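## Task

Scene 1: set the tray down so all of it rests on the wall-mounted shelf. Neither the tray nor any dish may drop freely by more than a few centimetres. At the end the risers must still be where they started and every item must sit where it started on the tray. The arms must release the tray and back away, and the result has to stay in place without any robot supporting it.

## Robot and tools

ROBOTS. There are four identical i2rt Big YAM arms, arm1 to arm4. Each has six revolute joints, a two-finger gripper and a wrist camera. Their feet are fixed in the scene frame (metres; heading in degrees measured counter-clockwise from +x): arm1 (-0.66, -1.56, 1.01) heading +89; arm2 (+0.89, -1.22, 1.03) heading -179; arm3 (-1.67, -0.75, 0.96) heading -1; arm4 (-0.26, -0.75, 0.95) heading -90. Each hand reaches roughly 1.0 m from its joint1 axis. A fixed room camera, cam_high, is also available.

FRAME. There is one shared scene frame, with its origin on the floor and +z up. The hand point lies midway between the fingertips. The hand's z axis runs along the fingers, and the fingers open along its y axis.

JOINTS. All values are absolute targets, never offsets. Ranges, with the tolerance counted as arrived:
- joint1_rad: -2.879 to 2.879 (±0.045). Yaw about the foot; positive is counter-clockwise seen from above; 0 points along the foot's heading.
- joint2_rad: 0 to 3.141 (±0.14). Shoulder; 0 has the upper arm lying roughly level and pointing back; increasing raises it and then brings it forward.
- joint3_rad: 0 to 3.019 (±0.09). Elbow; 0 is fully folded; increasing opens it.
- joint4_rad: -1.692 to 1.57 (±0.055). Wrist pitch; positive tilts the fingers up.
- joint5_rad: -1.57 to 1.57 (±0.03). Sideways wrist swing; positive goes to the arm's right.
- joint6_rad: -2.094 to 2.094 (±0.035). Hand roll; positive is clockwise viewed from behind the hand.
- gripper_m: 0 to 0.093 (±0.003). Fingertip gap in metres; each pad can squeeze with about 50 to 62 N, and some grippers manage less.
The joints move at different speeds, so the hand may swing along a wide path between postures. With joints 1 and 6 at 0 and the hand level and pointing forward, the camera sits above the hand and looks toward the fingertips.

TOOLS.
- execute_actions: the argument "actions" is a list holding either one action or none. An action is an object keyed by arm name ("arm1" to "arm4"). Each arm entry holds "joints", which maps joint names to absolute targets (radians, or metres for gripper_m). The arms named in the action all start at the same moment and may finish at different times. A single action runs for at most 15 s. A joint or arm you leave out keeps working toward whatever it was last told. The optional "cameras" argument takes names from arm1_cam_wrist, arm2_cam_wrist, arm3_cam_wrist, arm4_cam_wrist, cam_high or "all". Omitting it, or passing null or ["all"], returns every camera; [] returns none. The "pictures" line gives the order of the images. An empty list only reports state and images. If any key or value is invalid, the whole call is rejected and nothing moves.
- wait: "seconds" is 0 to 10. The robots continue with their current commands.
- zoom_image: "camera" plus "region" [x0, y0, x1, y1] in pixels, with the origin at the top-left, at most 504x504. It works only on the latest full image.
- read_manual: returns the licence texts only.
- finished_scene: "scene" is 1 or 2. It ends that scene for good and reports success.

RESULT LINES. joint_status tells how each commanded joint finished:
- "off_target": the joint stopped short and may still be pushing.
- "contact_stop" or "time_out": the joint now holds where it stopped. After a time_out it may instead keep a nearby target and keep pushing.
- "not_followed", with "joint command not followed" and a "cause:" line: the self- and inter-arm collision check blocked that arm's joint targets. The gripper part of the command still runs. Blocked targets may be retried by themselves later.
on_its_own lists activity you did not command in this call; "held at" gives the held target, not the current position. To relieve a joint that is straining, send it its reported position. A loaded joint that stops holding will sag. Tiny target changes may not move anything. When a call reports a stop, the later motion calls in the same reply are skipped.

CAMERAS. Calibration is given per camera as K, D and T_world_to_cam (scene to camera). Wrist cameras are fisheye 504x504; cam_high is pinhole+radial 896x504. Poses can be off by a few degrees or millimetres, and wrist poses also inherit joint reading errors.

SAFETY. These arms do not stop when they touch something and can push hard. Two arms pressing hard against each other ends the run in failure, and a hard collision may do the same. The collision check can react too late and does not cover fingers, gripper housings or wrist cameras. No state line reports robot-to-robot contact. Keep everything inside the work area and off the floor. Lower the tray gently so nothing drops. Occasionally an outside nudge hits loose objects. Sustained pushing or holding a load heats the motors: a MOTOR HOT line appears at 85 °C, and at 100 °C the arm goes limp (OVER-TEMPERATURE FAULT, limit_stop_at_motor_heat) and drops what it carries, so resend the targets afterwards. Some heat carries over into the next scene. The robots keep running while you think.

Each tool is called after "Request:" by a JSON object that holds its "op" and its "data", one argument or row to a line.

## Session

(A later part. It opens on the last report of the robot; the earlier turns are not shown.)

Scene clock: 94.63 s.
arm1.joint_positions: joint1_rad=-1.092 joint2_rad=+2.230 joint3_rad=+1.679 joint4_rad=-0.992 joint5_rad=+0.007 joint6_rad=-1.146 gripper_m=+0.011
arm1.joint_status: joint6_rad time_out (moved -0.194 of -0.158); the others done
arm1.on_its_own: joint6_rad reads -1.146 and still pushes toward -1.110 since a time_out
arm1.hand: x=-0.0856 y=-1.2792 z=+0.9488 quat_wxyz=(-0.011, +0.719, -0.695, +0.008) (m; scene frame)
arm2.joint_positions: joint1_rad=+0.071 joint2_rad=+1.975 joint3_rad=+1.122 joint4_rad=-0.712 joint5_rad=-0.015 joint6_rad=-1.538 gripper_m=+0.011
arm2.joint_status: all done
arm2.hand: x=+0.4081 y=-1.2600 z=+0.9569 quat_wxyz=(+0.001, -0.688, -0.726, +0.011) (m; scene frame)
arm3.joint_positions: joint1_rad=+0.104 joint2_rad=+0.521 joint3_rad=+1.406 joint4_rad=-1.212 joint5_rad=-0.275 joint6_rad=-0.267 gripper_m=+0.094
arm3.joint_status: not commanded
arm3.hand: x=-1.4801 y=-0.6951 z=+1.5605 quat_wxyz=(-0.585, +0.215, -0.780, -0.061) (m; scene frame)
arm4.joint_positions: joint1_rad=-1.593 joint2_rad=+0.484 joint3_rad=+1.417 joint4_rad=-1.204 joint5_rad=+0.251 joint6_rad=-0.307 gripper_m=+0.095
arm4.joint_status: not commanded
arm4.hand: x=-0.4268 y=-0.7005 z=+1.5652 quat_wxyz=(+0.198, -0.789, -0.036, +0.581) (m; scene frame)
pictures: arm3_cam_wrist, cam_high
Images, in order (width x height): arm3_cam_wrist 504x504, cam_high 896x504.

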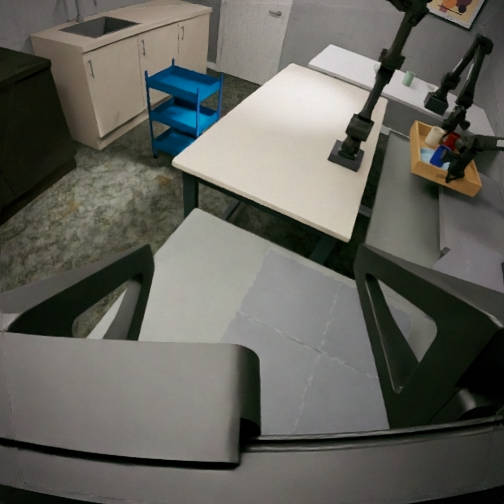

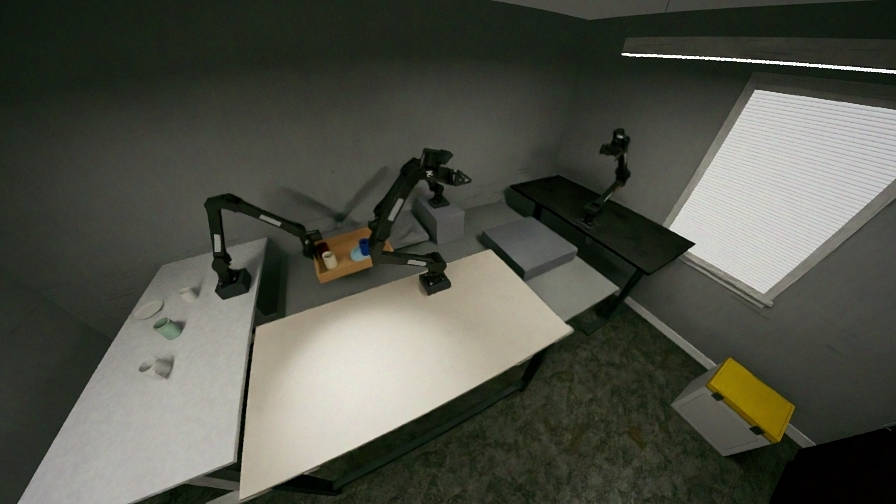

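Request:
{"op": "execute_actions", "data": {
  "actions": [
    {"arm1":{"joints":{"joint1_rad":-1.27,"joint2_rad":1.96,"joint3_rad":1.39,"joint4_rad":-0.875,"joint6_rad":-1.335}},"arm2":{"joints":{"joint1_rad":0.315,"joint2_rad":1.97,"joint3_rad":1.39,"joint4_rad":-0.835,"joint6_rad":-1.28}}}
  ],
  "cameras": []
}}

Request:
{"op": "execute_actions", "data": {
  "actions": [
    {"arm1":{"joints":{"joint1_rad":-1.54,"joint2_rad":1.79,"joint3_rad":1.085,"joint4_rad":-0.741,"joint6_rad":-1.6}},"arm2":{"joints":{"joint1_rad":0.49,"joint2_rad":2.23,"joint3_rad":1.91,"joint4_rad":-1.081,"joint6_rad":-1.1}}}
  ]
}}

Scene clock: 100.60 s.
arm1.joint_positions: joint1_rad=-1.276 joint2_rad=+2.055 joint3_rad=+1.376 joint4_rad=-0.866 joint5_rad=+0.006 joint6_rad=-1.338 gripper_m=+0.011
arm1.joint_status: all done
arm1.hand: x=-0.1192 y=-1.4098 z=+0.9548 quat_wxyz=(-0.008, +0.722, -0.692, +0.008) (m; scene frame)
arm2.joint_positions: joint1_rad=+0.308 joint2_rad=+2.064 joint3_rad=+1.321 joint4_rad=-0.808 joint5_rad=-0.012 joint6_rad=-1.300 gripper_m=+0.011
arm2.joint_status: all done
arm2.hand: x=+0.3742 y=-1.3911 z=+0.9662 quat_wxyz=(+0.004, -0.688, -0.726, +0.015) (m; scene frame)
arm3.joint_positions: joint1_rad=+0.104 joint2_rad=+0.521 joint3_rad=+1.406 joint4_rad=-1.212 joint5_rad=-0.275 joint6_rad=-0.267 gripper_m=+0.094
arm3.joint_status: not commanded
arm3.hand: x=-1.4801 y=-0.6951 z=+1.5605 quat_wxyz=(-0.585, +0.215, -0.780, -0.061) (m; scene frame)
arm4.joint_positions: joint1_rad=-1.593 joint2_rad=+0.484 joint3_rad=+1.417 joint4_rad=-1.204 joint5_rad=+0.251 joint6_rad=-0.307 gripper_m=+0.095
arm4.joint_status: not commanded
arm4.hand: x=-0.4268 y=-0.7005 z=+1.5652 quat_wxyz=(+0.198, -0.789, -0.036, +0.581) (m; scene frame)
pictures: none
No camera images: the call's "cameras" was empty. Leave "cameras" out to get every camera's image.

Scene clock: 103.13 s.
arm1.joint_positions: joint1_rad=-1.541 joint2_rad=+1.885 joint3_rad=+1.070 joint4_rad=-0.736 joint5_rad=-0.001 joint6_rad=-1.611 gripper_m=+0.011
arm1.joint_status: all done
arm1.hand: x=-0.1897 y=-1.5563 z=+0.9527 quat_wxyz=(-0.006, +0.724, -0.689, +0.006) (m; scene frame)
arm2.joint_positions: joint1_rad=+0.479 joint2_rad=+2.331 joint3_rad=+1.809 joint4_rad=-1.033 joint5_rad=-0.008 joint6_rad=-1.136 gripper_m=+0.011
arm2.joint_status: joint3_rad time_out (moved +0.488 of +0.589); joint6_rad time_out (moved +0.164 of +0.200); the others done
arm2.on_its_own: joint3_rad reads +1.809 and still pushes toward +1.910 since a time_out; joint6_rad reads -1.136 and still pushes toward -1.100 since a time_out
arm2.hand: x=+0.3055 y=-1.5331 z=+0.9616 quat_wxyz=(+0.003, -0.685, -0.728, +0.013) (m; scene frame)
arm3.joint_positions: joint1_rad=+0.104 joint2_rad=+0.521 joint3_rad=+1.406 joint4_rad=-1.212 joint5_rad=-0.275 joint6_rad=-0.267 gripper_m=+0.094
arm3.joint_status: not commanded
arm3.hand: x=-1.4801 y=-0.6951 z=+1.5605 quat_wxyz=(-0.585, +0.215, -0.780, -0.061) (m; scene frame)
arm4.joint_positions: joint1_rad=-1.593 joint2_rad=+0.484 joint3_rad=+1.417 joint4_rad=-1.204 joint5_rad=+0.251 joint6_rad=-0.307 gripper_m=+0.095
arm4.joint_status: not commanded
arm4.hand: x=-0.4268 y=-0.7005 z=+1.5652 quat_wxyz=(+0.198, -0.789, -0.036, +0.581) (m; scene frame)
pictures: arm1_cam_wrist, arm2_cam_wrist, arm3_cam_wrist, arm4_cam_wrist, cam_high
camera_calibration (this result's frames):
arm1_cam_wrist: T_world_to_cam=[[0.998292, 0.0408477, 0.0417568, 0.206896], [0.00882806, -0.812136, 0.583401, -1.81331], [0.0577428, -0.582036, -0.81111, 0.00112523], [0, 0, 0, 1]] pos_world=[-0.1906, -1.48045, 1.05016]
arm2_cam_wrist: T_world_to_cam=[[-0.998254, -0.057433, 0.0137734, 0.207209], [-0.0392256, 0.819053, 0.572375, 0.720834], [-0.0441544, 0.570835, -0.819876, 1.80031], [0, 0, 0, 1]] pos_world=[0.314613, -1.60618, 1.06059]
arm4_cam_wrist: T_world_to_cam=[[0.154711, 0.924551, 0.348239, 0.173001], [0.816425, 0.0788468, -0.572044, 1.30316], [-0.556341, 0.372812, -0.742627, 1.30663], [0, 0, 0, 1]] pos_world=[-0.363765, -0.749826, 1.65556]
Images, in order (width x height): arm1_cam_wrist 504x504, arm2_cam_wrist 504x504, arm3_cam_wrist 504x504, arm4_cam_wrist 504x504, cam_high 896x504.

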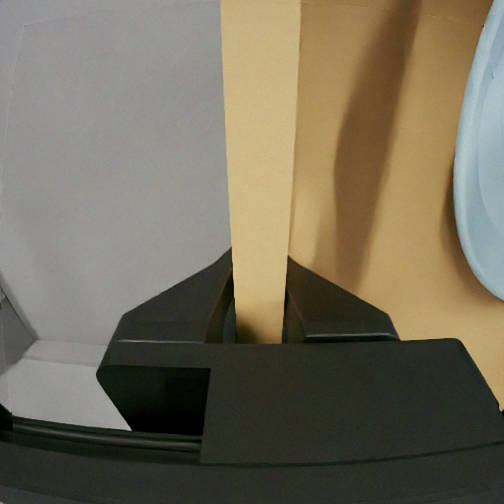

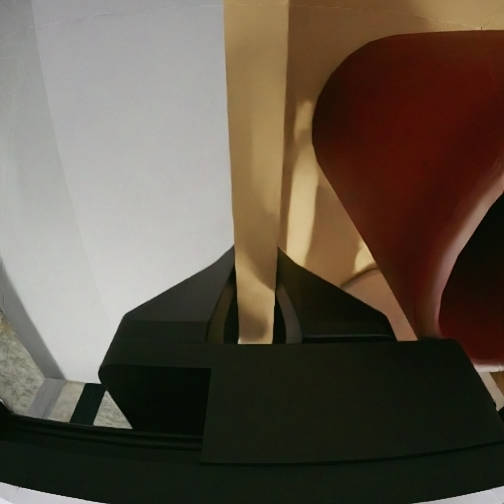

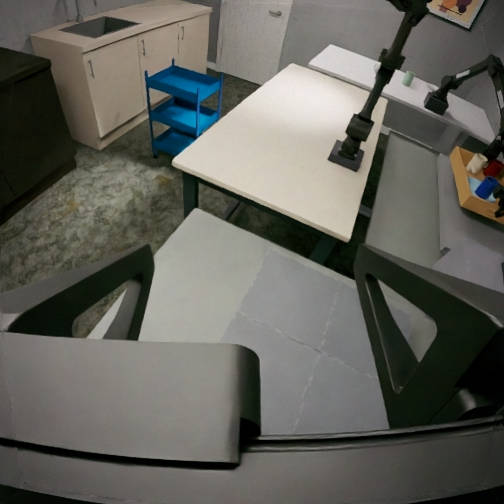

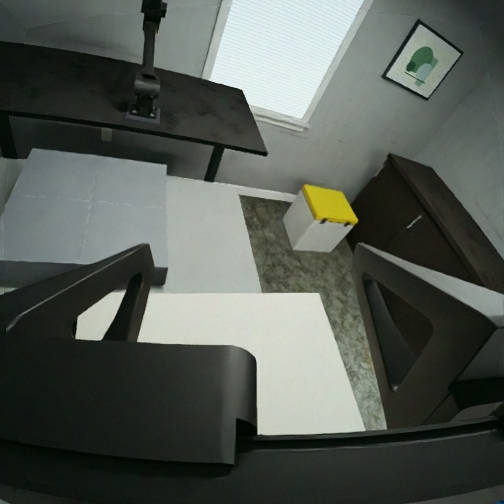

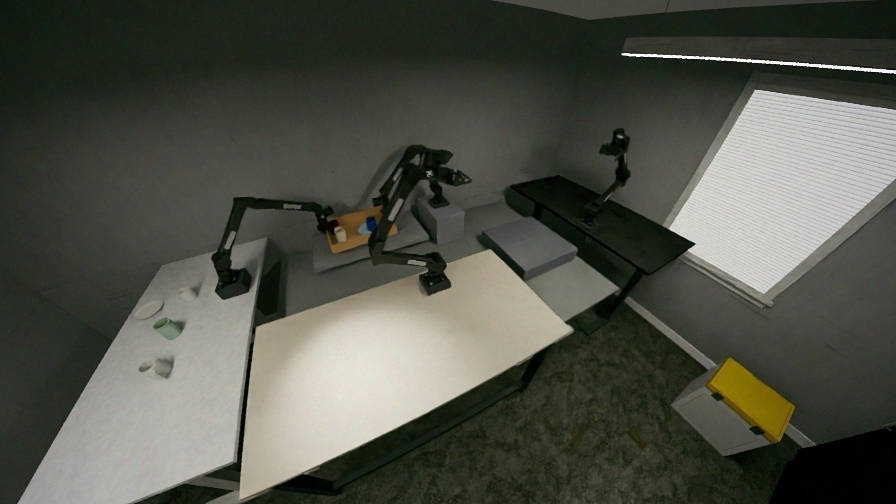

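Request:
{"op": "execute_actions", "data": {
  "actions": [
    {"arm1":{"joints":{"joint1_rad":-1.58,"joint2_rad":1.9,"joint3_rad":1.085,"joint4_rad":-0.63,"joint6_rad":-1.64}},"arm2":{"joints":{"joint1_rad":0.52,"joint2_rad":2.32,"joint3_rad":1.895,"joint4_rad":-0.99,"joint6_rad":-1.09}}}
  ],
  "cameras": []
}}

Request:
{"op": "execute_actions", "data": {
  "actions": [
    {"arm1":{"joints":{"joint2_rad":1.99,"joint3_rad":1.1,"joint4_rad":-0.555}},"arm2":{"joints":{"joint2_rad":2.39,"joint3_rad":1.91,"joint4_rad":-0.94}}}
  ],
  "cameras": ["cam_high"]
}}

Scene clock: 109.43 s.
arm1.joint_positions: joint1_rad=-1.566 joint2_rad=+1.990 joint3_rad=+1.063 joint4_rad=-0.625 joint5_rad=+0.001 joint6_rad=-1.636 gripper_m=+0.011
arm1.joint_status: all done
arm1.hand: x=-0.1886 y=-1.5689 z=+0.9040 quat_wxyz=(-0.004, +0.724, -0.690, +0.007) (m; scene frame)
arm2.joint_positions: joint1_rad=+0.500 joint2_rad=+2.422 joint3_rad=+1.818 joint4_rad=-0.945 joint5_rad=-0.002 joint6_rad=-1.115 gripper_m=+0.011
arm2.joint_status: all done
arm2.hand: x=+0.3075 y=-1.5464 z=+0.9056 quat_wxyz=(+0.006, -0.686, -0.728, +0.015) (m; scene frame)
arm3.joint_positions: joint1_rad=+0.104 joint2_rad=+0.521 joint3_rad=+1.406 joint4_rad=-1.212 joint5_rad=-0.275 joint6_rad=-0.267 gripper_m=+0.094
arm3.joint_status: not commanded
arm3.hand: x=-1.4801 y=-0.6951 z=+1.5605 quat_wxyz=(-0.585, +0.215, -0.780, -0.061) (m; scene frame)
arm4.joint_positions: joint1_rad=-1.593 joint2_rad=+0.484 joint3_rad=+1.417 joint4_rad=-1.204 joint5_rad=+0.251 joint6_rad=-0.307 gripper_m=+0.095
arm4.joint_status: not commanded
arm4.hand: x=-0.4268 y=-0.7005 z=+1.5652 quat_wxyz=(+0.198, -0.789, -0.036, +0.581) (m; scene frame)
pictures: none
No camera images: the call's "cameras" was empty. Leave "cameras" out to get every camera's image.

Scene clock: 110.27 s.
arm1.joint_positions: joint1_rad=-1.567 joint2_rad=+2.063 joint3_rad=+1.064 joint4_rad=-0.551 joint5_rad=-0.010 joint6_rad=-1.636 gripper_m=+0.011
arm1.joint_status: all done
arm1.hand: x=-0.1881 y=-1.5672 z=+0.8716 quat_wxyz=(-0.009, +0.724, -0.690, +0.003) (m; scene frame)
arm2.joint_positions: joint1_rad=+0.502 joint2_rad=+2.464 joint3_rad=+1.828 joint4_rad=-0.923 joint5_rad=+0.008 joint6_rad=-1.114 gripper_m=+0.011
arm2.joint_status: all done
arm2.hand: x=+0.3084 y=-1.5457 z=+0.8817 quat_wxyz=(+0.010, -0.685, -0.728, +0.009) (m; scene frame)
arm3.joint_positions: joint1_rad=+0.104 joint2_rad=+0.521 joint3_rad=+1.406 joint4_rad=-1.212 joint5_rad=-0.275 joint6_rad=-0.267 gripper_m=+0.094
arm3.joint_status: not commanded
arm3.hand: x=-1.4801 y=-0.6951 z=+1.5605 quat_wxyz=(-0.585, +0.215, -0.780, -0.061) (m; scene frame)
arm4.joint_positions: joint1_rad=-1.593 joint2_rad=+0.484 joint3_rad=+1.417 joint4_rad=-1.204 joint5_rad=+0.251 joint6_rad=-0.307 gripper_m=+0.095
arm4.joint_status: not commanded
arm4.hand: x=-0.4268 y=-0.7005 z=+1.5652 quat_wxyz=(+0.198, -0.789, -0.036, +0.581) (m; scene frame)
pictures: cam_high
Images, in order (width x height): cam_high 896x504.

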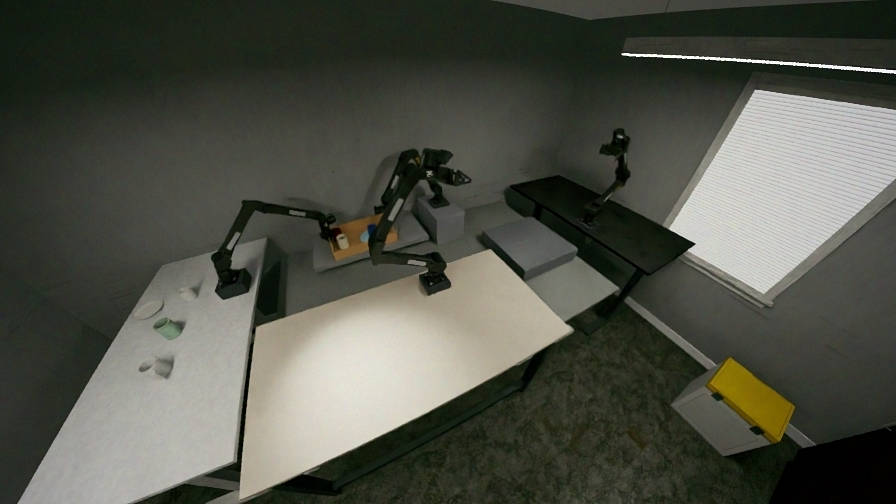

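Starting to touch; unload.

Request:
{"op": "execute_actions", "data": {
  "actions": [
    {"arm1":{"joints":{"joint2_rad":2.06,"joint3_rad":1.07}},"arm2":{"joints":{"joint2_rad":2.46,"joint3_rad":1.84,"joint4_rad":-0.923}}}
  ],
  "cameras": []
}}

Scene clock: 112.10 s.
arm1.joint_positions: joint1_rad=-1.567 joint2_rad=+2.078 joint3_rad=+1.064 joint4_rad=-0.542 joint5_rad=-0.010 joint6_rad=-1.636 gripper_m=+0.011
arm1.joint_status: all done
arm1.hand: x=-0.1896 y=-1.5673 z=+0.8654 quat_wxyz=(-0.008, +0.724, -0.690, +0.002) (m; scene frame)
arm2.joint_positions: joint1_rad=+0.505 joint2_rad=+2.475 joint3_rad=+1.828 joint4_rad=-0.916 joint5_rad=+0.017 joint6_rad=-1.114 gripper_m=+0.011
arm2.joint_status: all done
arm2.hand: x=+0.3097 y=-1.5452 z=+0.8749 quat_wxyz=(+0.014, -0.684, -0.729, +0.006) (m; scene frame)
arm3.joint_positions: joint1_rad=+0.104 joint2_rad=+0.521 joint3_rad=+1.406 joint4_rad=-1.212 joint5_rad=-0.275 joint6_rad=-0.267 gripper_m=+0.094
arm3.joint_status: not commanded
arm3.hand: x=-1.4801 y=-0.6951 z=+1.5605 quat_wxyz=(-0.585, +0.215, -0.780, -0.061) (m; scene frame)
arm4.joint_positions: joint1_rad=-1.593 joint2_rad=+0.484 joint3_rad=+1.417 joint4_rad=-1.204 joint5_rad=+0.251 joint6_rad=-0.307 gripper_m=+0.095
arm4.joint_status: not commanded
arm4.hand: x=-0.4268 y=-0.7005 z=+1.5652 quat_wxyz=(+0.198, -0.789, -0.036, +0.581) (m; scene frame)
pictures: none
No camera images: the call's "cameras" was empty. Leave "cameras" out to get every camera's image.

Request:
{"op": "execute_actions", "data": {
  "actions": [
    {"arm1":{"joints":{"gripper_m":0.035}},"arm2":{"joints":{"gripper_m":0.035}}}
  ],
  "cameras": []
}}

Request:
{"op": "execute_actions", "data": {
  "actions": [
    {"arm1":{"joints":{"joint2_rad":1.85,"joint4_rad":-0.77}},"arm2":{"joints":{"joint2_rad":2.31,"joint3_rad":1.81,"joint4_rad":-1.08}}}
  ],
  "cameras": []
}}

Request:
{"op": "execute_actions", "data": {
  "actions": [
    {"arm1":{"joints":{"joint2_rad":1.2,"joint4_rad":-1.2}},"arm2":{"joints":{"joint2_rad":1.5,"joint3_rad":1.4,"joint4_rad":-1.3}}}
  ]
}}

Scene clock: 116.27 s.
arm1.joint_positions: joint1_rad=-1.567 joint2_rad=+2.070 joint3_rad=+1.064 joint4_rad=-0.542 joint5_rad=-0.002 joint6_rad=-1.636 gripper_m=+0.035
arm1.joint_status: all done
arm1.hand: x=-0.1875 y=-1.5689 z=+0.8688 quat_wxyz=(-0.007, +0.724, -0.690, +0.007) (m; scene frame)
arm2.joint_positions: joint1_rad=+0.513 joint2_rad=+2.475 joint3_rad=+1.828 joint4_rad=-0.916 joint5_rad=+0.003 joint6_rad=-1.099 gripper_m=+0.035
arm2.joint_status: all done
arm2.hand: x=+0.3135 y=-1.5516 z=+0.8748 quat_wxyz=(+0.007, -0.687, -0.727, +0.007) (m; scene frame)
arm3.joint_positions: joint1_rad=+0.104 joint2_rad=+0.521 joint3_rad=+1.406 joint4_rad=-1.212 joint5_rad=-0.275 joint6_rad=-0.267 gripper_m=+0.094
arm3.joint_status: not commanded
arm3.hand: x=-1.4801 y=-0.6951 z=+1.5605 quat_wxyz=(-0.585, +0.215, -0.780, -0.061) (m; scene frame)
arm4.joint_positions: joint1_rad=-1.593 joint2_rad=+0.484 joint3_rad=+1.417 joint4_rad=-1.204 joint5_rad=+0.251 joint6_rad=-0.307 gripper_m=+0.095
arm4.joint_status: not commanded
arm4.hand: x=-0.4268 y=-0.7005 z=+1.5652 quat_wxyz=(+0.198, -0.789, -0.036, +0.581) (m; scene frame)
pictures: none
No camera images: the call's "cameras" was empty. Leave "cameras" out to get every camera's image.

Scene clock: 117.40 s.
arm1.joint_positions: joint1_rad=-1.567 joint2_rad=+1.834 joint3_rad=+1.064 joint4_rad=-0.756 joint5_rad=-0.002 joint6_rad=-1.636 gripper_m=+0.035
arm1.joint_status: all done
arm1.hand: x=-0.1888 y=-1.5688 z=+0.9737 quat_wxyz=(-0.015, +0.724, -0.690, +0.015) (m; scene frame)
arm2.joint_positions: joint1_rad=+0.513 joint2_rad=+2.302 joint3_rad=+1.813 joint4_rad=-1.068 joint5_rad=+0.003 joint6_rad=-1.098 gripper_m=+0.035
arm2.joint_status: all done
arm2.hand: x=+0.3168 y=-1.5504 z=+0.9814 quat_wxyz=(+0.008, -0.687, -0.727, +0.010) (m; scene frame)
arm3.joint_positions: joint1_rad=+0.104 joint2_rad=+0.521 joint3_rad=+1.406 joint4_rad=-1.212 joint5_rad=-0.275 joint6_rad=-0.267 gripper_m=+0.094
arm3.joint_status: not commanded
arm3.hand: x=-1.4801 y=-0.6951 z=+1.5605 quat_wxyz=(-0.585, +0.215, -0.780, -0.061) (m; scene frame)
arm4.joint_positions: joint1_rad=-1.593 joint2_rad=+0.484 joint3_rad=+1.417 joint4_rad=-1.204 joint5_rad=+0.251 joint6_rad=-0.307 gripper_m=+0.095
arm4.joint_status: not commanded
arm4.hand: x=-0.4268 y=-0.7005 z=+1.5652 quat_wxyz=(+0.198, -0.789, -0.036, +0.581) (m; scene frame)
pictures: none
No camera images: the call's "cameras" was empty. Leave "cameras" out to get every camera's image.

Scene clock: 119.07 s.
arm1.joint_positions: joint1_rad=-1.567 joint2_rad=+1.188 joint3_rad=+1.062 joint4_rad=-1.186 joint5_rad=-0.002 joint6_rad=-1.636 gripper_m=+0.035
arm1.joint_status: all done
arm1.hand: x=-0.2742 y=-1.5671 z=+1.2286 quat_wxyz=(-0.087, +0.718, -0.684, +0.094) (m; scene frame)
arm2.joint_positions: joint1_rad=+0.513 joint2_rad=+1.492 joint3_rad=+1.404 joint4_rad=-1.289 joint5_rad=+0.003 joint6_rad=-1.097 gripper_m=+0.035
arm2.joint_status: all done
arm2.hand: x=+0.4743 y=-1.4606 z=+1.2759 quat_wxyz=(+0.033, -0.684, -0.723, +0.096) (m; scene frame)
arm3.joint_positions: joint1_rad=+0.104 joint2_rad=+0.521 joint3_rad=+1.406 joint4_rad=-1.212 joint5_rad=-0.275 joint6_rad=-0.267 gripper_m=+0.094
arm3.joint_status: not commanded
arm3.hand: x=-1.4801 y=-0.6951 z=+1.5605 quat_wxyz=(-0.585, +0.215, -0.780, -0.061) (m; scene frame)
arm4.joint_positions: joint1_rad=-1.593 joint2_rad=+0.484 joint3_rad=+1.417 joint4_rad=-1.204 joint5_rad=+0.251 joint6_rad=-0.307 gripper_m=+0.095
arm4.joint_status: not commanded
arm4.hand: x=-0.4268 y=-0.7005 z=+1.5652 quat_wxyz=(+0.198, -0.789, -0.036, +0.581) (m; scene frame)
pictures: arm1_cam_wrist, arm2_cam_wrist, arm3_cam_wrist, arm4_cam_wrist, cam_high
camera_calibration (this result's frames):
arm1_cam_wrist: T_world_to_cam=[[0.960155, 0.0402045, 0.276559, -0.0198085], [-0.130866, -0.809712, 0.57205, -2.00284], [0.246932, -0.585449, -0.772188, 0.222205], [0, 0, 0, 1]] pos_world=[-0.297955, -1.49084, 1.32279]
arm2_cam_wrist: T_world_to_cam=[[-0.983626, -0.0443938, 0.174671, 0.182309], [0.0503995, 0.862762, 0.503092, 0.597871], [-0.173034, 0.503657, -0.846398, 2.02097], [0, 0, 0, 1]] pos_world=[0.498888, -1.5256, 1.37792]
arm4_cam_wrist: T_world_to_cam=[[0.154711, 0.924551, 0.348239, 0.173001], [0.816425, 0.0788468, -0.572044, 1.30316], [-0.556341, 0.372812, -0.742627, 1.30663], [0, 0, 0, 1]] pos_world=[-0.363765, -0.749826, 1.65556]
Images, in order (width x height): arm1_cam_wrist 504x504, arm2_cam_wrist 504x504, arm3_cam_wrist 504x504, arm4_cam_wrist 504x504, cam_high 896x504.

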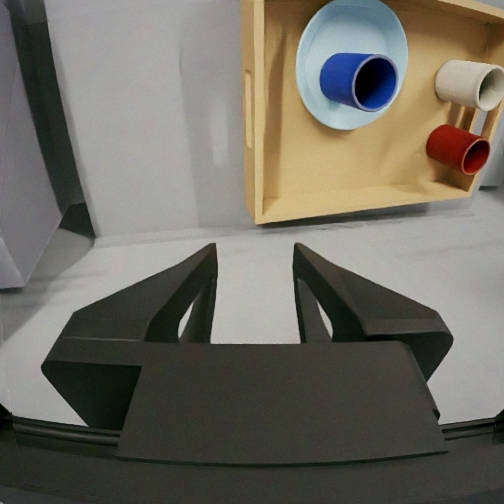

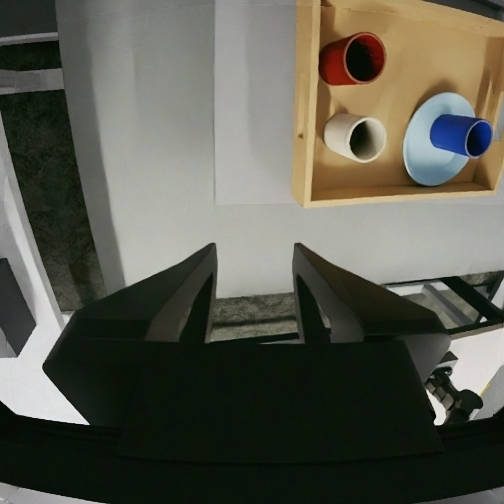

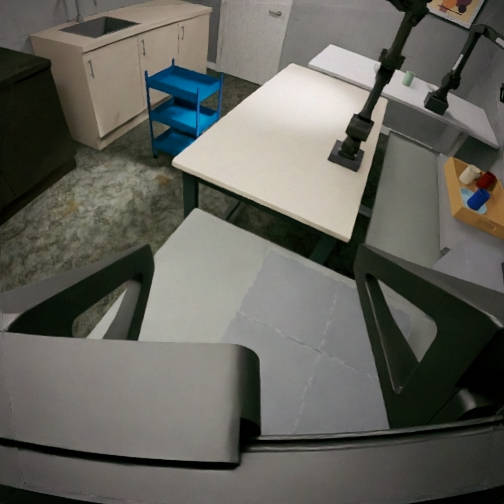

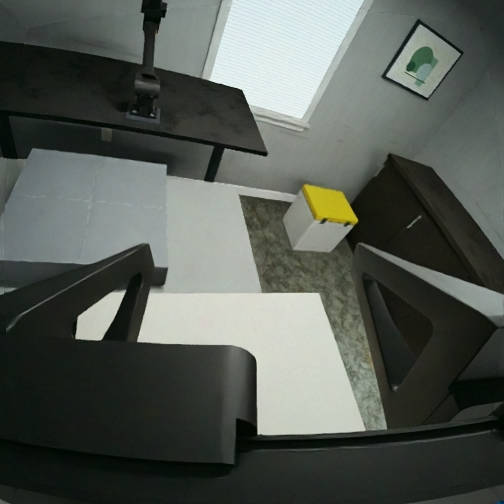

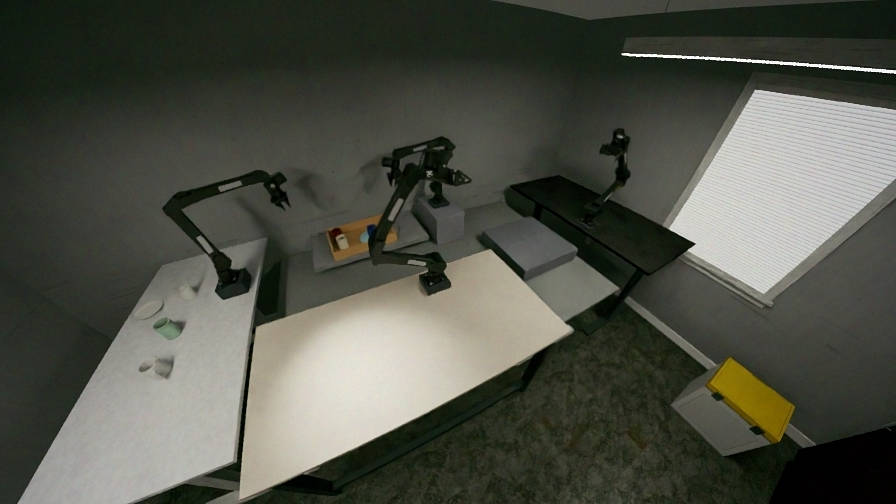

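Request:
{"op": "finished_scene", "data": {
  "scene": 1
}}

The scene is finished: the task was done.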